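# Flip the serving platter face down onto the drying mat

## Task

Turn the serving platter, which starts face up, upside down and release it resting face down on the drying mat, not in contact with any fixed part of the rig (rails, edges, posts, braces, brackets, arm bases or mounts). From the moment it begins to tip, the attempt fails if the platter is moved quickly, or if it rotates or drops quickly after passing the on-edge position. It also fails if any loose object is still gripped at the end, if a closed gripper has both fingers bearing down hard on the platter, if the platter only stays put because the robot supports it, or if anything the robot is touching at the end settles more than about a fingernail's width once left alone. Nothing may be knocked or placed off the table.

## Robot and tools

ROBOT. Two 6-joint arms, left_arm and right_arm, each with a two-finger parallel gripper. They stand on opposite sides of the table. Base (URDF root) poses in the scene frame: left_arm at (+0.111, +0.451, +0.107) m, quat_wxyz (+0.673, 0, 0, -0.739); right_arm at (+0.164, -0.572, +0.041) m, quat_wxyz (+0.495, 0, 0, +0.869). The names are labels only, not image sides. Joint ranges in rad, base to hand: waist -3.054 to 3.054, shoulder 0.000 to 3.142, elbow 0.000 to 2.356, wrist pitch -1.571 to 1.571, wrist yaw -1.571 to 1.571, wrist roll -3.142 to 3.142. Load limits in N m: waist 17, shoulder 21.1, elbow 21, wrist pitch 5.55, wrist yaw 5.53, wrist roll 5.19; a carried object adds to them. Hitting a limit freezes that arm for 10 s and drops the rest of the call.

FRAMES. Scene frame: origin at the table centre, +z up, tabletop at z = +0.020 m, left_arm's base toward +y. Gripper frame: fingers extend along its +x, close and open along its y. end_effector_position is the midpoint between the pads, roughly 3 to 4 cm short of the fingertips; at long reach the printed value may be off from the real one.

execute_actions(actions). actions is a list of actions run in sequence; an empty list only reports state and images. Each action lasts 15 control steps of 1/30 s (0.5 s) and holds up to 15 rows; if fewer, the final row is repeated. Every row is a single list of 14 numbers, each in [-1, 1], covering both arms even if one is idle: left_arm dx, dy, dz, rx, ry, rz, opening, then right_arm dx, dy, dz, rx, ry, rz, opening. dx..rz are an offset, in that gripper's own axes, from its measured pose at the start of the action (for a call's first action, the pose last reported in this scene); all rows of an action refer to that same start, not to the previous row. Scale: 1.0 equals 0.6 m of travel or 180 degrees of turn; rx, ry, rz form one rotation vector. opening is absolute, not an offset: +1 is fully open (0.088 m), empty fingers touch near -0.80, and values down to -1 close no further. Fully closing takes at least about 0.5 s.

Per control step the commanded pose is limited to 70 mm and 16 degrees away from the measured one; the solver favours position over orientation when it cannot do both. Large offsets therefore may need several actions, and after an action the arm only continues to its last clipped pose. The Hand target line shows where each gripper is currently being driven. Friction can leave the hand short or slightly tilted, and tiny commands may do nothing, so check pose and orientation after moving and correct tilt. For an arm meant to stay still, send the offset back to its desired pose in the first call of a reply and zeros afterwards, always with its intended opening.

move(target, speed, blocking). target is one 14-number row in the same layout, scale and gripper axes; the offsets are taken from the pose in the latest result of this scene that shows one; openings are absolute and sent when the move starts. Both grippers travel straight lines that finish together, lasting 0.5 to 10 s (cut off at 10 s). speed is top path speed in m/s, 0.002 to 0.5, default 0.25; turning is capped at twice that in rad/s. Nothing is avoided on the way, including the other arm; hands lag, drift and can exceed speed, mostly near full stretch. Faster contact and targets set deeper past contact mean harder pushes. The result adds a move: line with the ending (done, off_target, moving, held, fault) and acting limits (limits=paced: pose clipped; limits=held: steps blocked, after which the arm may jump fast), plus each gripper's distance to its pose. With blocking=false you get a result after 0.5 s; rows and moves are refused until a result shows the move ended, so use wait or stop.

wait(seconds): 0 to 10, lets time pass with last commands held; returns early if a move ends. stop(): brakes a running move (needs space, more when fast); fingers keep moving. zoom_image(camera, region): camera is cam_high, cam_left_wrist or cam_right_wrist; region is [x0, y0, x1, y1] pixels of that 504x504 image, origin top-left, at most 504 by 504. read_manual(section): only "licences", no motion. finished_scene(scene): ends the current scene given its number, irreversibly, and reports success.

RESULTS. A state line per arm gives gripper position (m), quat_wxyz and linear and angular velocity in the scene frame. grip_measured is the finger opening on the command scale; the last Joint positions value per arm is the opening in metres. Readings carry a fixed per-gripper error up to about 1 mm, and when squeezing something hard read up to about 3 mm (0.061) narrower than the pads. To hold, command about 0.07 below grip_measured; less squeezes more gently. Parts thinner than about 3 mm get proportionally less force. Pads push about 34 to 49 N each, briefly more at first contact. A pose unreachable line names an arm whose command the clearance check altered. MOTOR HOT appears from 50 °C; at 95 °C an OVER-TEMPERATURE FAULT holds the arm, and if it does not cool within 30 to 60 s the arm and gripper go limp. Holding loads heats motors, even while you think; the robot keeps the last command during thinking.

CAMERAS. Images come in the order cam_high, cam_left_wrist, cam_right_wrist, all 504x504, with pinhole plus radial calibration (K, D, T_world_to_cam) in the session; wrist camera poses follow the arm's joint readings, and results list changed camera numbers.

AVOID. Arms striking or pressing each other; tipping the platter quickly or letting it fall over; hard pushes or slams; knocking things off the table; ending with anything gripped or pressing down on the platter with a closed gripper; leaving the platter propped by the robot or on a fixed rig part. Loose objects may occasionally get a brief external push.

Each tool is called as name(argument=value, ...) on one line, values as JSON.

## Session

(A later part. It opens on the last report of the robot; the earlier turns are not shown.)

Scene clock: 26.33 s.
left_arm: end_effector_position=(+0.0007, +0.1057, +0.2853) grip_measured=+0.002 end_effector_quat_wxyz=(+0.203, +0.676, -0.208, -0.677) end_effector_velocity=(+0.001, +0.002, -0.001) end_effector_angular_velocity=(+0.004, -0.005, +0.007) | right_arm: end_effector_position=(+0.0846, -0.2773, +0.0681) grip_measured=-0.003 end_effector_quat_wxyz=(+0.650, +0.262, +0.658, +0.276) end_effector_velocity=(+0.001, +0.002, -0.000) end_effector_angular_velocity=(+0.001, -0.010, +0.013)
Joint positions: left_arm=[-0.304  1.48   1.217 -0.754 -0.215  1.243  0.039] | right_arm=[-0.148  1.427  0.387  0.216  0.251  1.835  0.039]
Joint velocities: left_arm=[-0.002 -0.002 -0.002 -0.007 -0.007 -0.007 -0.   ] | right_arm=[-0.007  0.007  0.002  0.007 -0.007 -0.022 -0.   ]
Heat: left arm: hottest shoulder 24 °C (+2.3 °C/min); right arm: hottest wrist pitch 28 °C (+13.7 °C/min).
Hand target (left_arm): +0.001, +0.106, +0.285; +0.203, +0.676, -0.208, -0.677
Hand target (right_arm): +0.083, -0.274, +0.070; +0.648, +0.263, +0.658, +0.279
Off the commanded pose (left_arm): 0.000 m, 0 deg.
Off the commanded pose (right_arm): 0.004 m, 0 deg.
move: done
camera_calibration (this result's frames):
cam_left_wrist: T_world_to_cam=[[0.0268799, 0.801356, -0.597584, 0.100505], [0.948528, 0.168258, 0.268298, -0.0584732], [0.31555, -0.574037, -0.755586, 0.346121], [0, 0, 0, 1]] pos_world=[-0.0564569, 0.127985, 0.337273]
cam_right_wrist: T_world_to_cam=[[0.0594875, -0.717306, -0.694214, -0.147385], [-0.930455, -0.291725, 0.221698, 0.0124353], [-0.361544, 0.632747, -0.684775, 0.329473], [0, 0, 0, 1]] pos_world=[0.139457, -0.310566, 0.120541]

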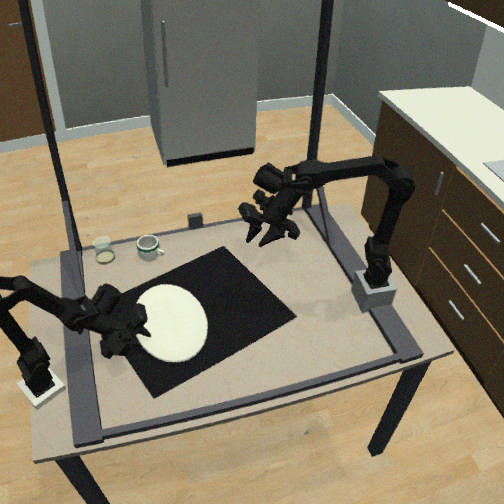

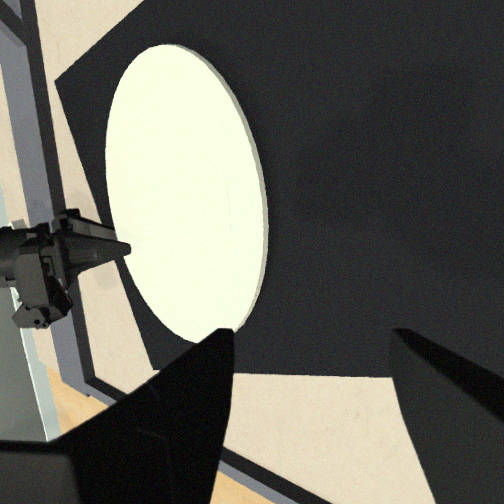

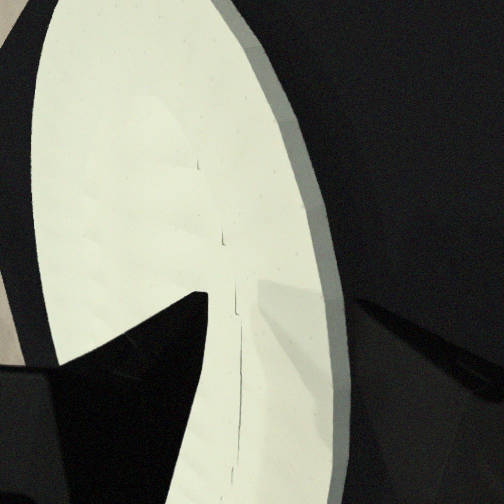

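move(target=[0,0,0,0,0,0,0,0.03,0.018,0,0,0,0,0], speed=0.03)

move(target=[0,0,0,0,0,0,0,-0.025,0.07,0,0,0,0,0], speed=0.03)

Scene clock: 27.57 s.
left_arm: end_effector_position=(+0.0007, +0.1057, +0.2853) grip_measured=+0.002 end_effector_quat_wxyz=(+0.203, +0.676, -0.208, -0.677) end_effector_velocity=(-0.000, +0.004, -0.002) end_effector_angular_velocity=(+0.018, -0.010, +0.003) | right_arm: end_effector_position=(+0.0847, -0.2741, +0.0624) grip_measured=-0.003 end_effector_quat_wxyz=(+0.654, +0.251, +0.657, +0.278) end_effector_velocity=(+0.002, -0.002, -0.003) end_effector_angular_velocity=(-0.013, -0.015, +0.013)
Joint positions: left_arm=[-0.304  1.48   1.217 -0.754 -0.215  1.243  0.039] | right_arm=[-0.158  1.465  0.397  0.233  0.24   1.813  0.039]
Joint velocities: left_arm=[-0.007  0.002  0.002 -0.022 -0.007 -0.007 -0.   ] | right_arm=[-0.007  0.002 -0.002 -0.007 -0.007 -0.022 -0.   ]
Heat: left arm: hottest shoulder 24 °C (+2.2 °C/min); right arm: hottest wrist pitch 28 °C (+13.1 °C/min).
Hand target (left_arm): +0.001, +0.106, +0.285; +0.203, +0.676, -0.208, -0.677
Hand target (right_arm): +0.085, -0.258, +0.064; +0.650, +0.261, +0.658, +0.276
Off the commanded pose (left_arm): 0.000 m, 0 deg.
Off the commanded pose (right_arm): 0.017 m, 1 deg.
move: off_target (right_arm)
camera_calibration (this result's frames):
cam_left_wrist: T_world_to_cam=[[0.0268799, 0.801356, -0.597584, 0.100505], [0.948528, 0.168258, 0.268298, -0.0584732], [0.31555, -0.574037, -0.755586, 0.346121], [0, 0, 0, 1]] pos_world=[-0.0564569, 0.127985, 0.337273]
cam_right_wrist: T_world_to_cam=[[0.0778793, -0.725734, -0.683553, -0.153584], [-0.92905, -0.301556, 0.214315, 0.0123716], [-0.361665, 0.618364, -0.697728, 0.320537], [0, 0, 0, 1]] pos_world=[0.139382, -0.305939, 0.116014]

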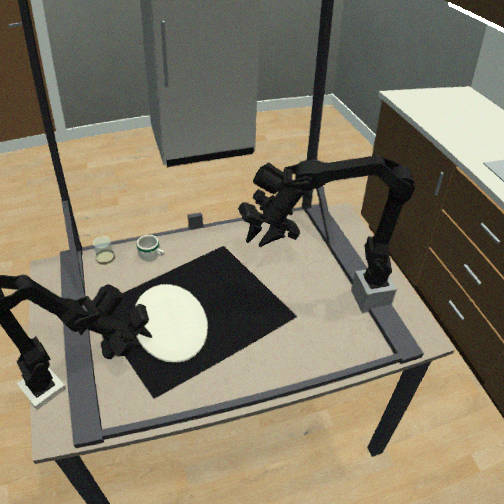

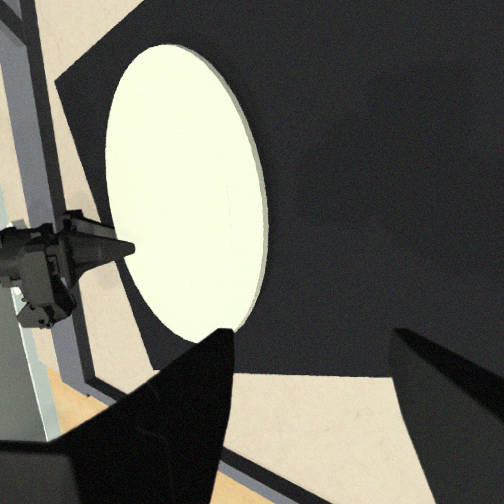

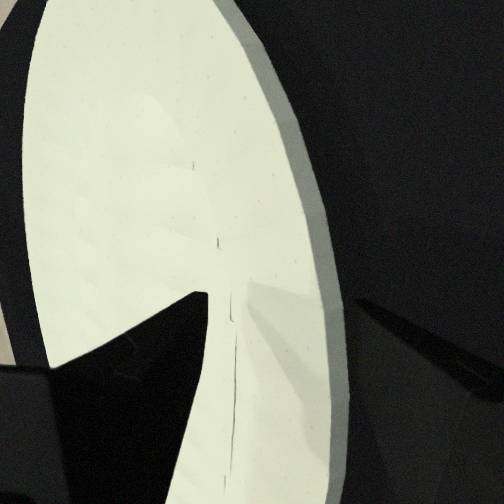

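Scene clock: 29.30 s.
left_arm: end_effector_position=(+0.0007, +0.1057, +0.2853) grip_measured=+0.002 end_effector_quat_wxyz=(+0.203, +0.676, -0.208, -0.677) end_effector_velocity=(+0.000, +0.005, -0.001) end_effector_angular_velocity=(+0.013, -0.000, +0.015) | right_arm: end_effector_position=(+0.0887, -0.2686, +0.0828) grip_measured=-0.002 end_effector_quat_wxyz=(+0.670, +0.228, +0.657, +0.260) end_effector_velocity=(+0.000, -0.001, +0.000) end_effector_angular_velocity=(-0.013, -0.004, +0.008)
Joint positions: left_arm=[-0.304  1.48   1.217 -0.754 -0.215  1.243  0.039] | right_arm=[-0.183  1.411  0.511  0.002  0.225  1.794  0.039]
Joint velocities: left_arm=[-0.007 -0.007 -0.002 -0.022 -0.007 -0.022 -0.   ] | right_arm=[-0.002 -0.002  0.007 -0.022 -0.007 -0.007 -0.   ]
Heat: left arm: hottest shoulder 24 °C (+2.0 °C/min); right arm: hottest wrist pitch 28 °C (+12.3 °C/min).
Hand target (left_arm): +0.001, +0.106, +0.285; +0.203, +0.676, -0.208, -0.677
Hand target (right_arm): +0.084, -0.255, +0.103; +0.654, +0.251, +0.657, +0.278
Off the commanded pose (left_arm): 0.000 m, 0 deg.
Off the commanded pose (right_arm): 0.025 m, 4 deg.
move: off_target (right_arm)
camera_calibration (this result's frames):
cam_left_wrist: T_world_to_cam=[[0.0268799, 0.801356, -0.597584, 0.100505], [0.948528, 0.168258, 0.268298, -0.0584732], [0.31555, -0.574037, -0.755586, 0.346121], [0, 0, 0, 1]] pos_world=[-0.0564569, 0.127985, 0.337273]
cam_right_wrist: T_world_to_cam=[[0.0929797, -0.766736, -0.635194, -0.1523], [-0.934698, -0.287031, 0.209651, 0.0181868], [-0.343067, 0.574221, -0.743354, 0.323002], [0, 0, 0, 1]] pos_world=[0.141971, -0.297028, 0.139552]

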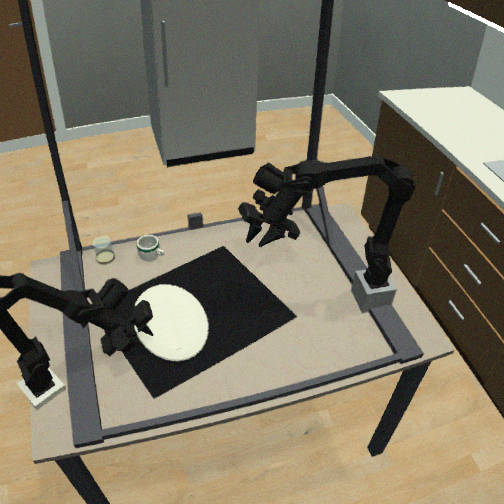

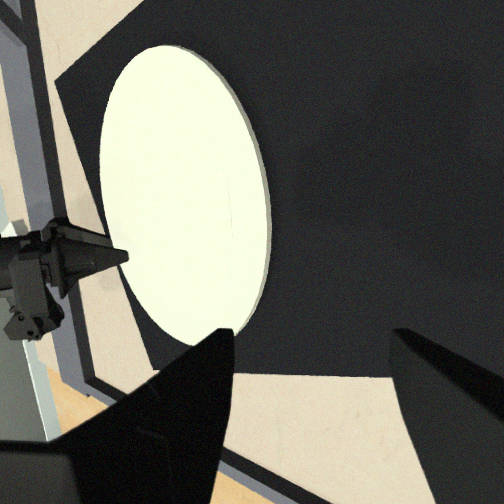

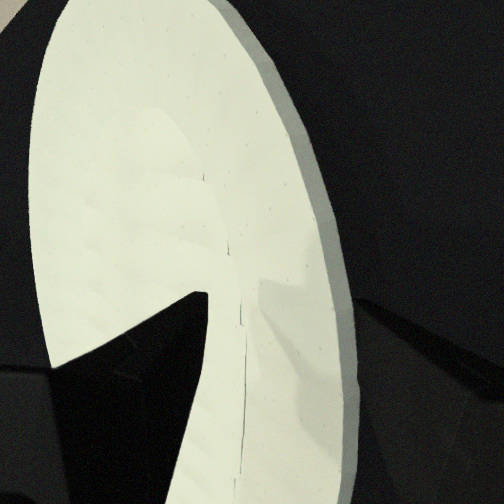

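Plate is lifting, as in scene 1. Close with forward push.

move(target=[0,0,0,0,0,0,0,0.035,0,0,0,0,0,-0.9], speed=0.03)

move(target=[0,0,0,0,0,0,0,-0.075,0.075,0,0,0,0.04,-0.9], speed=0.03)

Scene clock: 30.43 s.
left_arm: end_effector_position=(+0.0007, +0.1057, +0.2853) grip_measured=+0.002 end_effector_quat_wxyz=(+0.203, +0.676, -0.208, -0.677) end_effector_velocity=(+0.002, -0.001, +0.001) end_effector_angular_velocity=(-0.014, -0.018, +0.003) | right_arm: end_effector_position=(+0.0875, -0.2650, +0.0650) grip_measured=-0.527 end_effector_quat_wxyz=(+0.673, +0.216, +0.657, +0.262) end_effector_velocity=(+0.001, -0.003, -0.004) end_effector_angular_velocity=(-0.018, -0.005, +0.008)
Joint positions: left_arm=[-0.304  1.48   1.217 -0.754 -0.215  1.243  0.039] | right_arm=[-0.187  1.494  0.499  0.084  0.219  1.774  0.013]
Joint velocities: left_arm=[-0.002 -0.002 -0.002  0.007 -0.022  0.007 -0.   ] | right_arm=[-0.002  0.007 -0.002 -0.007 -0.007 -0.007 -0.   ]
Heat: left arm: hottest shoulder 24 °C (+2.0 °C/min); right arm: hottest wrist pitch 28 °C (+11.8 °C/min).
Hand target (left_arm): +0.001, +0.106, +0.285; +0.203, +0.676, -0.208, -0.677
Hand target (right_arm): +0.089, -0.255, +0.067; +0.670, +0.227, +0.657, +0.260
Off the commanded pose (left_arm): 0.000 m, 0 deg.
Off the commanded pose (right_arm): 0.010 m, 1 deg.
move: off_target (right_arm)
camera_calibration (this result's frames):
cam_left_wrist: T_world_to_cam=[[0.0268799, 0.801356, -0.597584, 0.100505], [0.948528, 0.168258, 0.268298, -0.0584732], [0.31555, -0.574037, -0.755586, 0.346121], [0, 0, 0, 1]] pos_world=[-0.0564569, 0.127985, 0.337273]
cam_right_wrist: T_world_to_cam=[[0.112624, -0.774272, -0.622751, -0.165199], [-0.932895, -0.298166, 0.202001, 0.0192141], [-0.342087, 0.558211, -0.755895, 0.303822], [0, 0, 0, 1]] pos_world=[0.140464, -0.291777, 0.122899]

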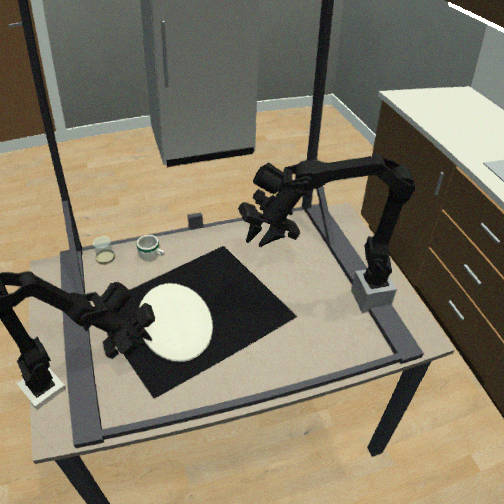

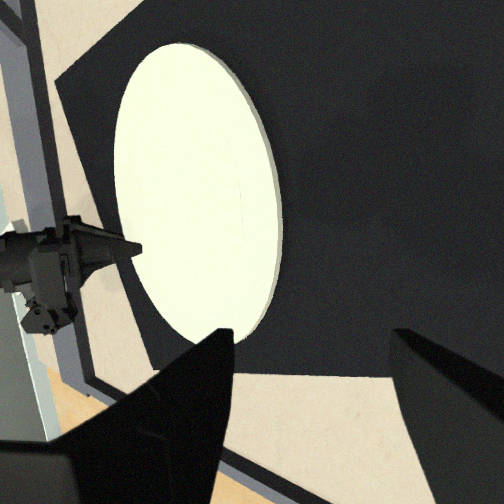

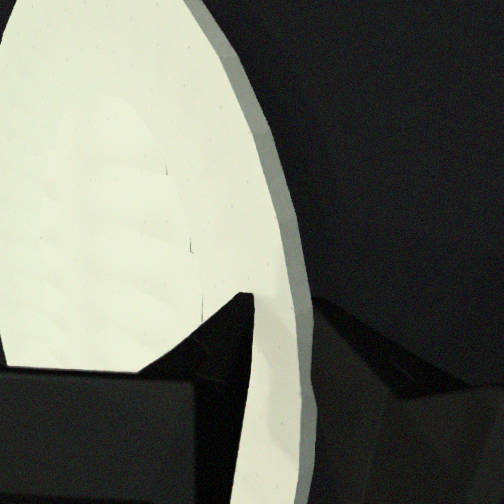

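Scene clock: 32.77 s.
left_arm: end_effector_position=(+0.0007, +0.1057, +0.2853) grip_measured=+0.002 end_effector_quat_wxyz=(+0.203, +0.676, -0.208, -0.677) end_effector_velocity=(-0.000, -0.001, +0.001) end_effector_angular_velocity=(-0.009, +0.001, +0.007) | right_arm: end_effector_position=(+0.0846, -0.2632, +0.1162) grip_measured=-0.665 end_effector_quat_wxyz=(+0.660, +0.243, +0.646, +0.296) end_effector_velocity=(+0.005, -0.003, +0.000) end_effector_angular_velocity=(-0.006, -0.025, -0.012)
Joint positions: left_arm=[-0.304  1.48   1.217 -0.754 -0.215  1.243  0.039] | right_arm=[-0.167  1.316  0.546 -0.05   0.246  1.76   0.006]
Joint velocities: left_arm=[-0.002 -0.002 -0.002  0.007 -0.007 -0.007 -0.   ] | right_arm=[-0.002 -0.012 -0.002 -0.022  0.022 -0.007 -0.   ]
Heat: left arm: hottest shoulder 24 °C (+1.8 °C/min); right arm: hottest wrist pitch 28 °C (+11.0 °C/min).
Hand target (left_arm): +0.001, +0.106, +0.285; +0.203, +0.676, -0.208, -0.677
Hand target (right_arm): +0.085, -0.259, +0.128; +0.656, +0.257, +0.642, +0.303
Off the commanded pose (left_arm): 0.000 m, 0 deg.
Off the commanded pose (right_arm): 0.013 m, 2 deg.
move: off_target (right_arm)
camera_calibration (this result's frames):
cam_left_wrist: T_world_to_cam=[[0.0268799, 0.801356, -0.597584, 0.100505], [0.948528, 0.168258, 0.268298, -0.0584732], [0.31555, -0.574037, -0.755586, 0.346121], [0, 0, 0, 1]] pos_world=[-0.0564569, 0.127985, 0.337273]
cam_right_wrist: T_world_to_cam=[[0.120159, -0.711627, -0.692205, -0.1077], [-0.928336, -0.32762, 0.175664, 0.00160348], [-0.351787, 0.621491, -0.699996, 0.35148], [0, 0, 0, 1]] pos_world=[0.138076, -0.294558, 0.171202]

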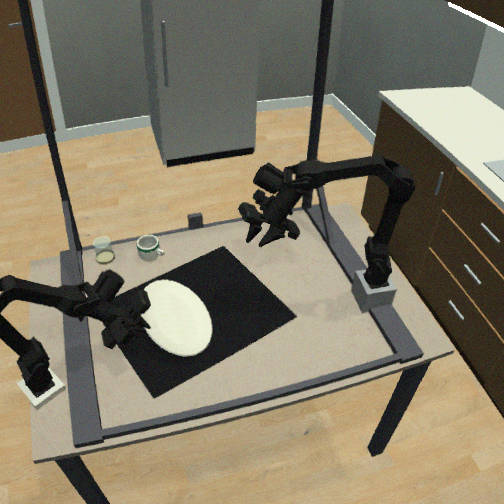

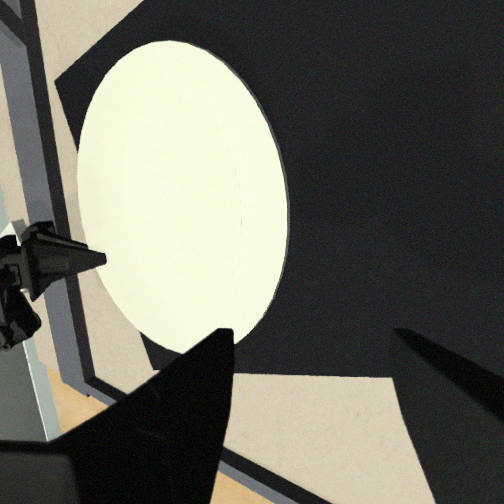

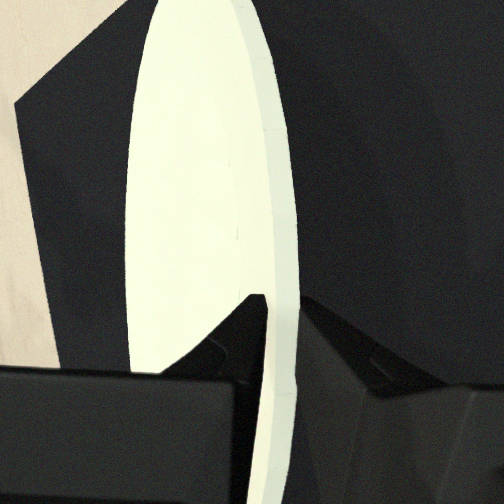

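move(target=[0,0,0,0,0,0,0,-0.045,0.1,0,0,0,0,-0.9], speed=0.03)

move(target=[0,0,0,0,0,0,0,-0.01,0.16,0,0,0,-0.05,-0.9], speed=0.03)

Scene clock: 35.63 s.
left_arm: end_effector_position=(+0.0007, +0.1057, +0.2853) grip_measured=+0.002 end_effector_quat_wxyz=(+0.203, +0.676, -0.208, -0.677) end_effector_velocity=(+0.000, +0.004, -0.004) end_effector_angular_velocity=(+0.022, -0.020, -0.010) | right_arm: end_effector_position=(+0.0800, -0.2478, +0.1613) grip_measured=-0.703 end_effector_quat_wxyz=(+0.667, +0.224, +0.650, +0.287) end_effector_velocity=(+0.002, -0.001, +0.000) end_effector_angular_velocity=(-0.013, +0.006, -0.008)
Joint positions: left_arm=[-0.304  1.48   1.217 -0.754 -0.215  1.243  0.039] | right_arm=[-0.179  1.315  0.769 -0.316  0.228  1.746  0.005]
Joint velocities: left_arm=[-0.007  0.002 -0.002 -0.022 -0.007  0.007 -0.   ] | right_arm=[-0.007 -0.002  0.007 -0.022 -0.007  0.007  0.   ]
Heat: left arm: hottest shoulder 24 °C (+1.7 °C/min); right arm: hottest wrist pitch 28 °C (+10.1 °C/min).
Hand target (left_arm): +0.001, +0.106, +0.285; +0.203, +0.676, -0.208, -0.677
Hand target (right_arm): +0.081, -0.240, +0.178; +0.660, +0.243, +0.646, +0.296
Off the commanded pose (left_arm): 0.000 m, 0 deg.
Off the commanded pose (right_arm): 0.018 m, 3 deg.
move: off_target (right_arm)
camera_calibration (this result's frames):
cam_left_wrist: T_world_to_cam=[[0.0268799, 0.801356, -0.597584, 0.100505], [0.948528, 0.168258, 0.268298, -0.0584732], [0.31555, -0.574037, -0.755586, 0.346121], [0, 0, 0, 1]] pos_world=[-0.0564569, 0.127985, 0.337273]
cam_right_wrist: T_world_to_cam=[[0.135364, -0.739759, -0.659116, -0.0785154], [-0.926961, -0.329474, 0.179414, -0.00667935], [-0.349884, 0.586689, -0.730327, 0.367955], [0, 0, 0, 1]] pos_world=[0.133179, -0.276158, 0.218175]

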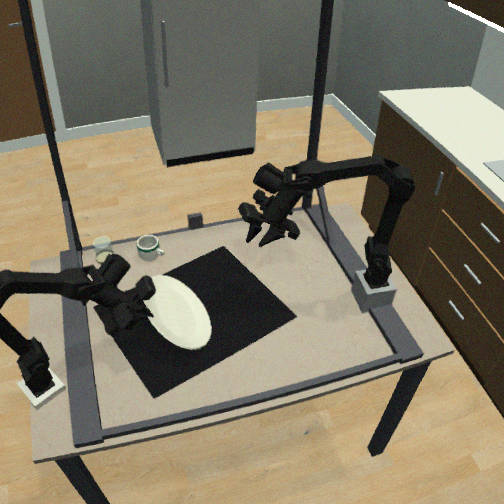

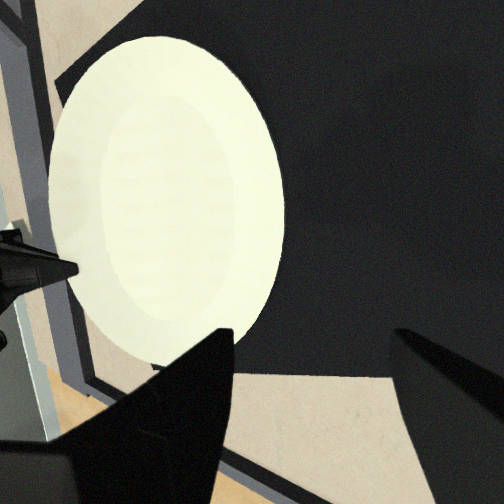

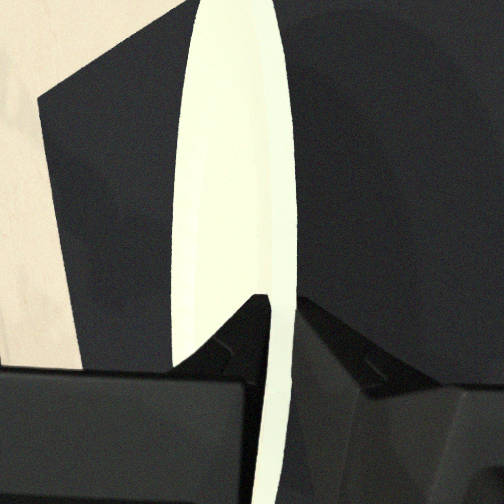

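Scene clock: 39.13 s.
left_arm: end_effector_position=(+0.0007, +0.1057, +0.2853) grip_measured=+0.002 end_effector_quat_wxyz=(+0.203, +0.676, -0.208, -0.677) end_effector_velocity=(+0.003, +0.001, -0.000) end_effector_angular_velocity=(-0.000, -0.024, +0.003) | right_arm: end_effector_position=(+0.0748, -0.1935, +0.2195) grip_measured=-0.703 end_effector_quat_wxyz=(+0.697, +0.153, +0.664, +0.221) end_effector_velocity=(+0.001, -0.002, +0.001) end_effector_angular_velocity=(-0.023, -0.004, +0.007)
Joint positions: left_arm=[-0.304  1.48   1.217 -0.754 -0.215  1.243  0.039] | right_arm=[-0.238  1.608  1.366 -0.815  0.169  1.723  0.005]
Joint velocities: left_arm=[-0.002 -0.002 -0.002 -0.007 -0.022  0.007 -0.   ] | right_arm=[-0.002  0.007  0.022 -0.037 -0.007 -0.007  0.   ]
Heat: left arm: hottest shoulder 25 °C (+3.1 °C/min); right arm: hottest wrist pitch 29 °C (+10.7 °C/min).
Hand target (left_arm): +0.001, +0.106, +0.285; +0.203, +0.676, -0.208, -0.677
Hand target (right_arm): +0.071, -0.182, +0.231; +0.688, +0.172, +0.666, +0.234
Off the commanded pose (left_arm): 0.000 m, 0 deg.
Off the commanded pose (right_arm): 0.017 m, 3 deg.
move: off_target (right_arm)
camera_calibration (this result's frames):
cam_left_wrist: T_world_to_cam=[[0.0268799, 0.801356, -0.597584, 0.100505], [0.948528, 0.168258, 0.268298, -0.0584732], [0.31555, -0.574037, -0.755586, 0.346121], [0, 0, 0, 1]] pos_world=[-0.0564569, 0.127985, 0.337273]
cam_right_wrist: T_world_to_cam=[[0.147997, -0.857011, -0.493587, -0.0592229], [-0.935026, -0.283854, 0.212495, -0.00188827], [-0.322217, 0.430068, -0.843337, 0.369228], [0, 0, 0, 1]] pos_world=[0.125971, -0.210084, 0.282553]

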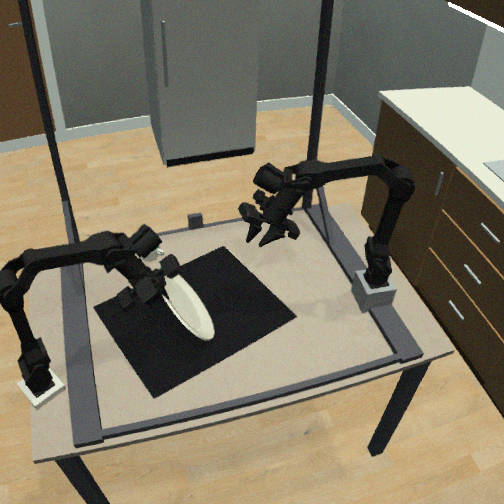

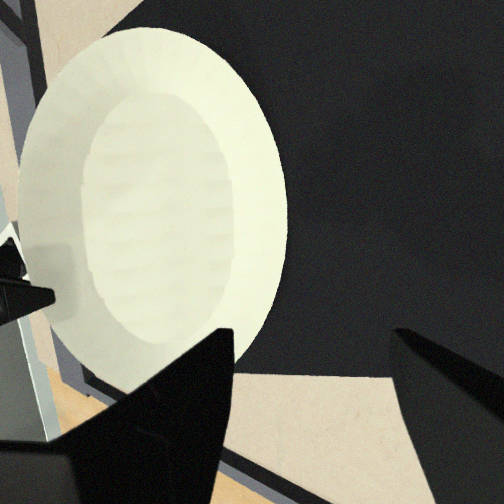

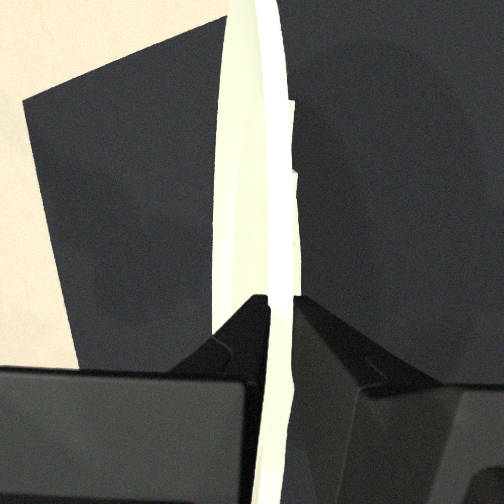

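move(target=[0,0,0,0,0,0,0,0.045,0,0,0,0,0,-0.6], speed=0.02)

move(target=[0,0,0,0,0,0,0,0,0,0,0,0,0,-0.9])

Scene clock: 40.93 s.
left_arm: end_effector_position=(+0.0007, +0.1057, +0.2853) grip_measured=+0.002 end_effector_quat_wxyz=(+0.203, +0.676, -0.208, -0.677) end_effector_velocity=(-0.001, +0.002, -0.003) end_effector_angular_velocity=(+0.014, +0.013, +0.012) | right_arm: end_effector_position=(+0.0805, -0.1815, +0.2026) grip_measured=-0.602 end_effector_quat_wxyz=(+0.701, +0.159, +0.660, +0.219) end_effector_velocity=(+0.004, -0.006, -0.017) end_effector_angular_velocity=(-0.060, -0.007, -0.010)
Joint positions: left_arm=[-0.304  1.48   1.217 -0.754 -0.215  1.243  0.039] | right_arm=[-0.259  1.646  1.337 -0.742  0.173  1.713  0.01 ]
Joint velocities: left_arm=[-0.002  0.002 -0.002 -0.007  0.007 -0.022 -0.   ] | right_arm=[-0.007  0.022 -0.017 -0.022 -0.007  0.007 -0.   ]
Heat: left arm: hottest shoulder 25 °C (+2.9 °C/min); right arm: hottest wrist pitch 29 °C (+10.3 °C/min).
Hand target (left_arm): +0.001, +0.106, +0.285; +0.203, +0.676, -0.208, -0.677
Hand target (right_arm): +0.075, -0.180, +0.196; +0.697, +0.153, +0.664, +0.221
Off the commanded pose (left_arm): 0.000 m, 0 deg.
Off the commanded pose (right_arm): 0.008 m, 1 deg.
move: done
camera_calibration (this result's frames):
cam_left_wrist: T_world_to_cam=[[0.0268799, 0.801356, -0.597584, 0.100505], [0.948528, 0.168258, 0.268298, -0.0584732], [0.31555, -0.574037, -0.755586, 0.346121], [0, 0, 0, 1]] pos_world=[-0.0564569, 0.127985, 0.337273]
cam_right_wrist: T_world_to_cam=[[0.139378, -0.855976, -0.497875, -0.0564223], [-0.940359, -0.271973, 0.204341, 0.0146385], [-0.31032, 0.439701, -0.842832, 0.352378], [0, 0, 0, 1]] pos_world=[0.130979, -0.199256, 0.265913]

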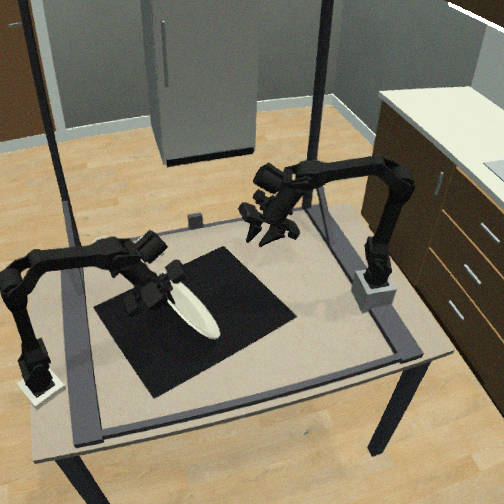

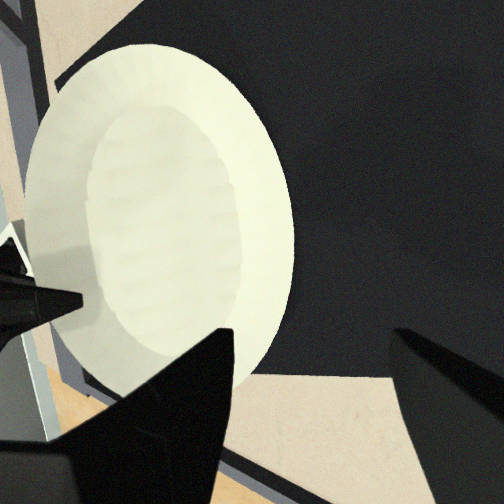

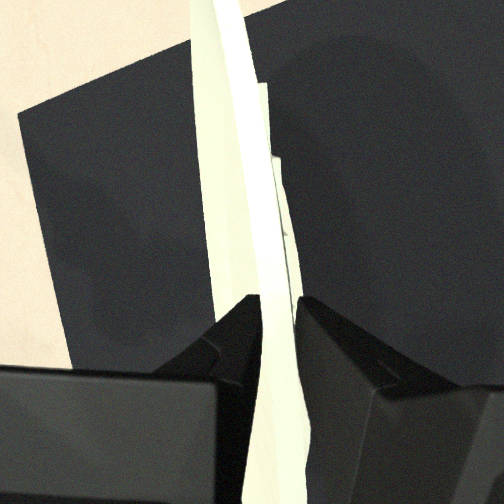

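Scene clock: 41.43 s.
left_arm: end_effector_position=(+0.0007, +0.1057, +0.2853) grip_measured=+0.002 end_effector_quat_wxyz=(+0.203, +0.676, -0.208, -0.677) end_effector_velocity=(+0.004, -0.000, +0.001) end_effector_angular_velocity=(-0.005, -0.014, +0.020) | right_arm: end_effector_position=(+0.0791, -0.1865, +0.1986) grip_measured=-0.703 end_effector_quat_wxyz=(+0.702, +0.146, +0.663, +0.215) end_effector_velocity=(+0.003, -0.003, -0.000) end_effector_angular_velocity=(-0.015, -0.015, +0.000)
Joint positions: left_arm=[-0.304  1.48   1.217 -0.754 -0.215  1.243  0.039] | right_arm=[-0.254  1.646  1.331 -0.761  0.166  1.708  0.005]
Joint velocities: left_arm=[ 0.002 -0.002  0.002 -0.007 -0.022 -0.007  0.   ] | right_arm=[-0.002 -0.002  0.002 -0.022  0.007 -0.007  0.   ]
Heat: left arm: hottest shoulder 25 °C (+2.9 °C/min); right arm: hottest wrist pitch 29 °C (+10.1 °C/min).
Hand target (left_arm): +0.001, +0.106, +0.285; +0.203, +0.676, -0.208, -0.677
Hand target (right_arm): +0.081, -0.182, +0.203; +0.701, +0.159, +0.660, +0.219
Off the commanded pose (left_arm): 0.000 m, 0 deg.
Off the commanded pose (right_arm): 0.006 m, 2 deg.
move: done
camera_calibration (this result's frames):
cam_left_wrist: T_world_to_cam=[[0.0268799, 0.801356, -0.597584, 0.100505], [0.948528, 0.168258, 0.268298, -0.0584732], [0.31555, -0.574037, -0.755586, 0.346121], [0, 0, 0, 1]] pos_world=[-0.0564569, 0.127985, 0.337273]
cam_right_wrist: T_world_to_cam=[[0.151494, -0.866171, -0.476232, -0.0695972], [-0.937726, -0.278306, 0.207885, 0.0107174], [-0.312602, 0.415082, -0.854393, 0.348654], [0, 0, 0, 1]] pos_world=[0.129583, -0.20202, 0.262515]

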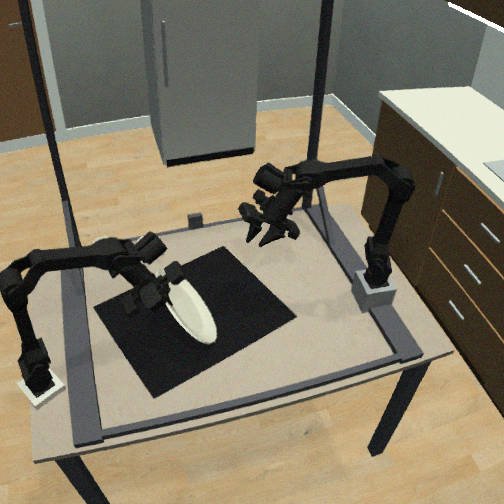

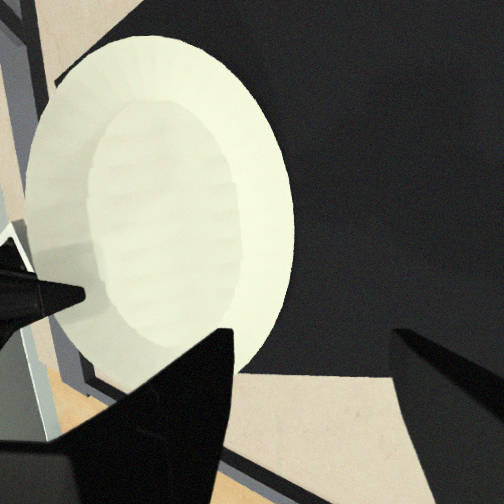

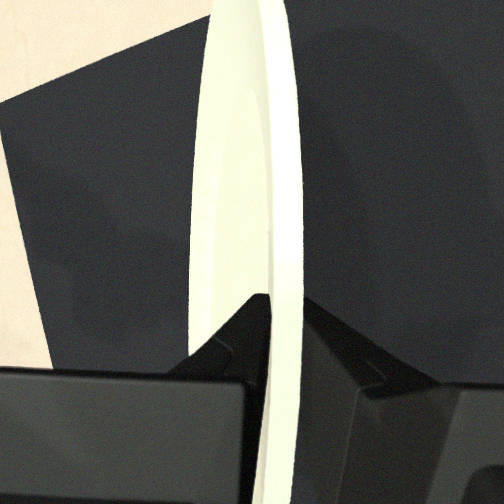

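move(target=[0,0,0,0,0,0,0,0.012,0.136,0,0,0,-0.13,-0.9], speed=0.03)

Scene clock: 48.67 s.
left_arm: end_effector_position=(+0.0007, +0.1057, +0.2853) grip_measured=+0.002 end_effector_quat_wxyz=(+0.203, +0.676, -0.208, -0.677) end_effector_velocity=(+0.002, +0.003, -0.002) end_effector_angular_velocity=(+0.004, -0.018, +0.010) | right_arm: end_effector_position=(+0.0728, -0.1241, +0.2344) grip_measured=-0.700 end_effector_quat_wxyz=(+0.724, +0.042, +0.679, +0.113) end_effector_velocity=(-0.001, +0.004, -0.001) end_effector_angular_velocity=(+0.011, +0.023, +0.004)
Joint positions: left_arm=[-0.304  1.48   1.217 -0.754 -0.215  1.243  0.039] | right_arm=[-0.3    2.209  2.337 -1.493  0.102  1.693  0.005]
Joint velocities: left_arm=[-0.007 -0.002 -0.007 -0.007 -0.022 -0.007 -0.   ] | right_arm=[-0.007  0.002 -0.002  0.022 -0.022 -0.007  0.   ]
Heat: left arm: hottest shoulder 25 °C (+2.5 °C/min); right arm: hottest wrist pitch 29 °C (+8.6 °C/min).
Hand target (left_arm): +0.001, +0.106, +0.285; +0.203, +0.676, -0.208, -0.677
Hand target (right_arm): +0.071, -0.113, +0.233; +0.719, +0.057, +0.682, +0.122
Off the commanded pose (left_arm): 0.000 m, 0 deg.
Off the commanded pose (right_arm): 0.012 m, 6 deg.
joint sent to its limit (right arm) — the command would take joint 3 (elbow) past its upper limit, so that joint was sent only as far as its limit.
move: off_target (right_arm)
camera_calibration (this result's frames):
cam_left_wrist: T_world_to_cam=[[0.0268799, 0.801356, -0.597584, 0.100505], [0.948528, 0.168258, 0.268298, -0.0584732], [0.31555, -0.574037, -0.755586, 0.346121], [0, 0, 0, 1]] pos_world=[-0.0564569, 0.127985, 0.337273]
cam_right_wrist: T_world_to_cam=[[0.149772, -0.968339, -0.199718, -0.0749541], [-0.94482, -0.199695, 0.259689, 0.012863], [-0.291349, 0.149803, -0.944815, 0.338062], [0, 0, 0, 1]] pos_world=[0.121873, -0.120655, 0.301096]

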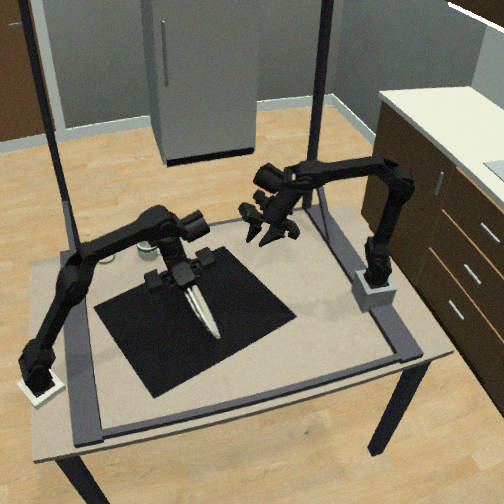

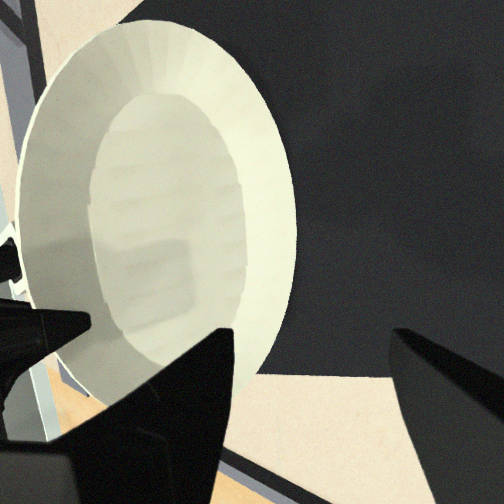

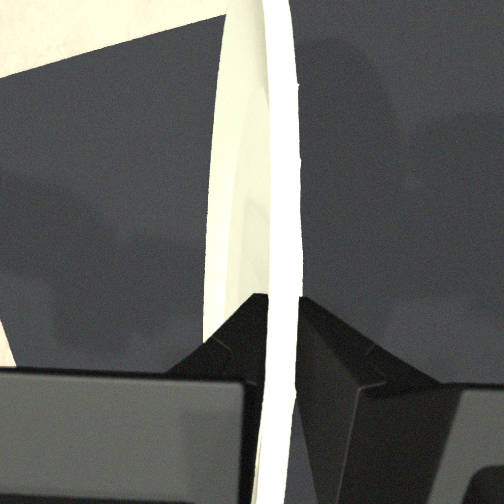

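move(target=[0,0,0,0,0,0,0,0,0.07,0,0,0,0,-0.9], speed=0.025)

Scene clock: 50.90 s.
left_arm: end_effector_position=(+0.0007, +0.1057, +0.2853) grip_measured=+0.002 end_effector_quat_wxyz=(+0.203, +0.676, -0.208, -0.677) end_effector_velocity=(-0.003, +0.003, -0.003) end_effector_angular_velocity=(+0.014, -0.003, -0.017) | right_arm: end_effector_position=(+0.0735, -0.0967, +0.2439) grip_measured=-0.572 end_effector_quat_wxyz=(+0.713, +0.083, +0.676, +0.164) end_effector_velocity=(+0.004, +0.005, +0.002) end_effector_angular_velocity=(+0.023, -0.004, -0.003)
Joint positions: left_arm=[-0.304  1.48   1.217 -0.754 -0.215  1.243  0.039] | right_arm=[-0.313  2.204  2.337 -1.363  0.107  1.657  0.011]
Joint velocities: left_arm=[-0.007  0.002 -0.002 -0.007  0.007  0.007 -0.   ] | right_arm=[-0.007 -0.002 -0.002  0.022  0.007 -0.007  0.001]
Heat: left arm: hottest shoulder 25 °C (+2.4 °C/min); right arm: hottest wrist pitch 31 °C (+10.6 °C/min).
Hand target (left_arm): +0.001, +0.106, +0.285; +0.203, +0.676, -0.208, -0.677
Hand target (right_arm): +0.069, -0.085, +0.243; +0.707, +0.100, +0.678, +0.176
Off the commanded pose (left_arm): 0.000 m, 0 deg.
Off the commanded pose (right_arm): 0.014 m, 8 deg.
joint sent to its limit (right arm) — the command would take joint 3 (elbow) past its upper limit, so that joint was sent only as far as its limit.
move: off_target (right_arm)
camera_calibration (this result's frames):
cam_left_wrist: T_world_to_cam=[[0.0268799, 0.801356, -0.597584, 0.100505], [0.948528, 0.168258, 0.268298, -0.0584732], [0.31555, -0.574037, -0.755586, 0.346121], [0, 0, 0, 1]] pos_world=[-0.0564569, 0.127985, 0.337273]
cam_right_wrist: T_world_to_cam=[[0.164821, -0.930966, -0.325786, -0.0133862], [-0.93628, -0.251553, 0.245156, 0.0143295], [-0.310184, 0.26462, -0.913106, 0.34793], [0, 0, 0, 1]] pos_world=[0.123545, -0.100927, 0.309823]

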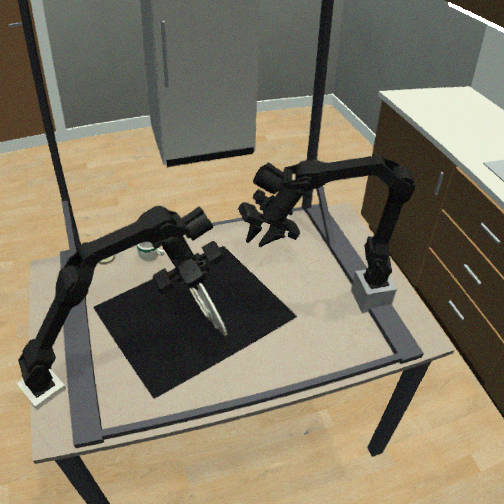

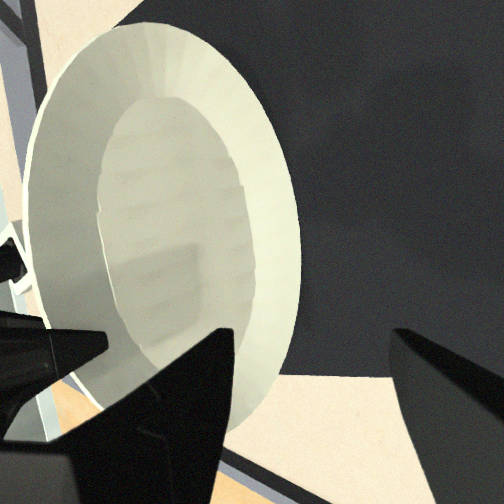

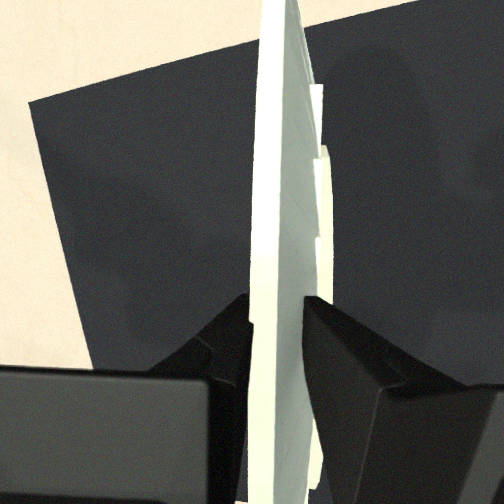

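move(target=[0.19,0.217,0.027,0,0,0,0.3,0,0,0,0,0,0,-0.9], speed=0.12)

Scene clock: 53.23 s.
left_arm: end_effector_position=(-0.0175, -0.0626, +0.2636) grip_measured=+0.298 end_effector_quat_wxyz=(+0.202, +0.677, -0.207, -0.677) end_effector_velocity=(+0.001, +0.003, -0.003) end_effector_angular_velocity=(+0.019, -0.008, +0.008) | right_arm: end_effector_position=(+0.0749, -0.1021, +0.2434) grip_measured=-0.580 end_effector_quat_wxyz=(+0.716, +0.073, +0.676, +0.158) end_effector_velocity=(+0.001, -0.004, -0.003) end_effector_angular_velocity=(-0.028, -0.001, +0.007)
Joint positions: left_arm=[-0.196  2.133  1.94  -0.811 -0.157  1.334  0.054] | right_arm=[-0.313  2.202  2.337 -1.389  0.107  1.653  0.011]
Joint velocities: left_arm=[-0.002  0.002  0.002 -0.022 -0.007 -0.007 -0.   ] | right_arm=[-0.002  0.002 -0.002 -0.022 -0.007 -0.007 -0.   ]
Heat: left arm: hottest shoulder 25 °C (+2.3 °C/min); right arm: hottest wrist pitch 32 °C (+11.3 °C/min).
Hand target (left_arm): -0.017, -0.066, +0.264; +0.203, +0.676, -0.208, -0.677
Hand target (right_arm): +0.073, -0.097, +0.244; +0.713, +0.083, +0.676, +0.164
Off the commanded pose (left_arm): 0.003 m, 0 deg.
Off the commanded pose (right_arm): 0.006 m, 1 deg.
move: done
camera_calibration (this result's frames):
cam_left_wrist: T_world_to_cam=[[0.0254643, 0.803706, -0.594482, 0.222135], [0.948408, 0.168572, 0.268524, -0.00720018], [0.316027, -0.570649, -0.757949, 0.239708], [0, 0, 0, 1]] pos_world=[-0.0745822, -0.040528, 0.315675]
cam_right_wrist: T_world_to_cam=[[0.17018, -0.937441, -0.303715, -0.0252166], [-0.936963, -0.24939, 0.244756, 0.0147936], [-0.305187, 0.242917, -0.920789, 0.348546], [0, 0, 0, 1]] pos_world=[0.124524, -0.104618, 0.309658]

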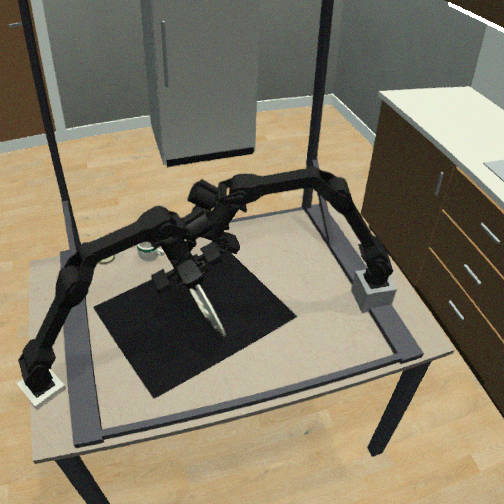

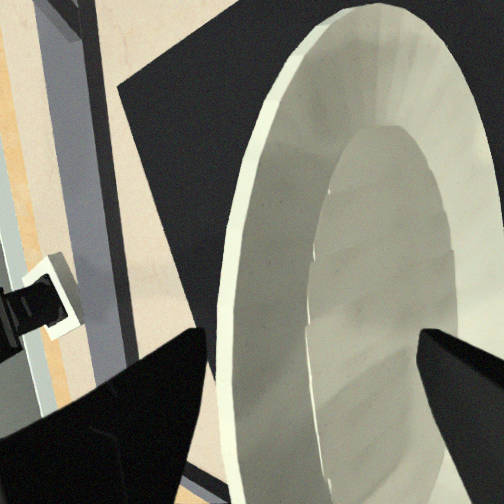

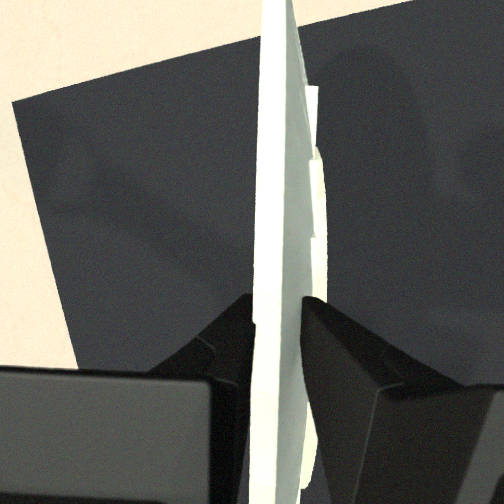

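move(target=[0.085,0.015,0,0,0,0,0.3,0,0,0,0,0,0,-0.9], speed=0.04)

Scene clock: 55.07 s.
left_arm: end_effector_position=(-0.0179, -0.0945, +0.2251) grip_measured=+0.298 end_effector_quat_wxyz=(+0.199, +0.679, -0.203, -0.677) end_effector_velocity=(-0.002, +0.001, +0.005) end_effector_angular_velocity=(+0.004, +0.009, -0.000) | right_arm: end_effector_position=(+0.0767, -0.1071, +0.2421) grip_measured=-0.609 end_effector_quat_wxyz=(+0.719, +0.063, +0.675, +0.152) end_effector_velocity=(+0.001, -0.002, -0.000) end_effector_angular_velocity=(-0.009, +0.003, +0.007)
Joint positions: left_arm=[-0.178  2.285  2.037 -0.763 -0.147  1.348  0.054] | right_arm=[-0.314  2.201  2.337 -1.414  0.107  1.648  0.009]
Joint velocities: left_arm=[-0.002 -0.002  0.017 -0.022  0.007 -0.007 -0.   ] | right_arm=[-0.002 -0.002 -0.002 -0.007 -0.007 -0.007  0.   ]
Heat: left arm: hottest shoulder 26 °C (+3.3 °C/min); right arm: hottest wrist pitch 32 °C (+10.9 °C/min).
Hand target (left_arm): -0.018, -0.099, +0.226; +0.202, +0.677, -0.207, -0.677
Hand target (right_arm): +0.075, -0.102, +0.243; +0.716, +0.073, +0.676, +0.158
Off the commanded pose (left_arm): 0.004 m, 1 deg.
Off the commanded pose (right_arm): 0.006 m, 1 deg.
move: done
camera_calibration (this result's frames):
cam_left_wrist: T_world_to_cam=[[0.0257747, 0.808896, -0.587386, 0.22381], [0.947599, 0.167391, 0.272097, 0.00801935], [0.318422, -0.56362, -0.762194, 0.194097], [0, 0, 0, 1]] pos_world=[-0.0751724, -0.0729846, 0.27722]
cam_right_wrist: T_world_to_cam=[[0.175534, -0.943828, -0.279958, -0.0374877], [-0.937995, -0.246687, 0.243537, 0.0162053], [-0.298919, 0.21985, -0.928608, 0.348082], [0, 0, 0, 1]] pos_world=[0.125829, -0.10791, 0.30879]

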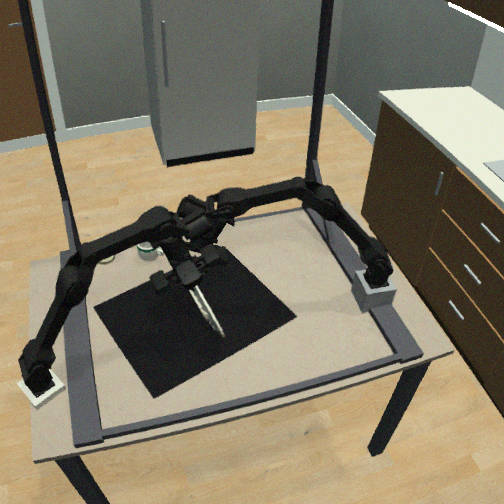

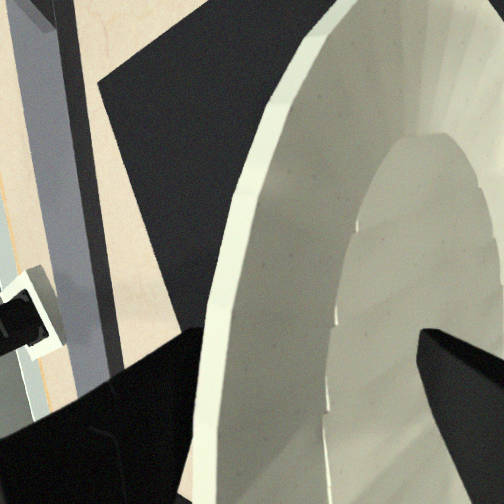

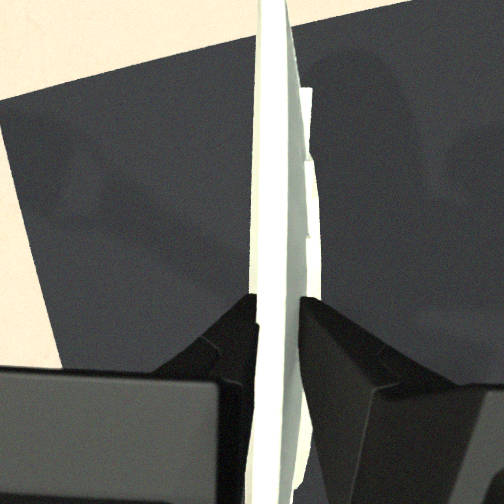

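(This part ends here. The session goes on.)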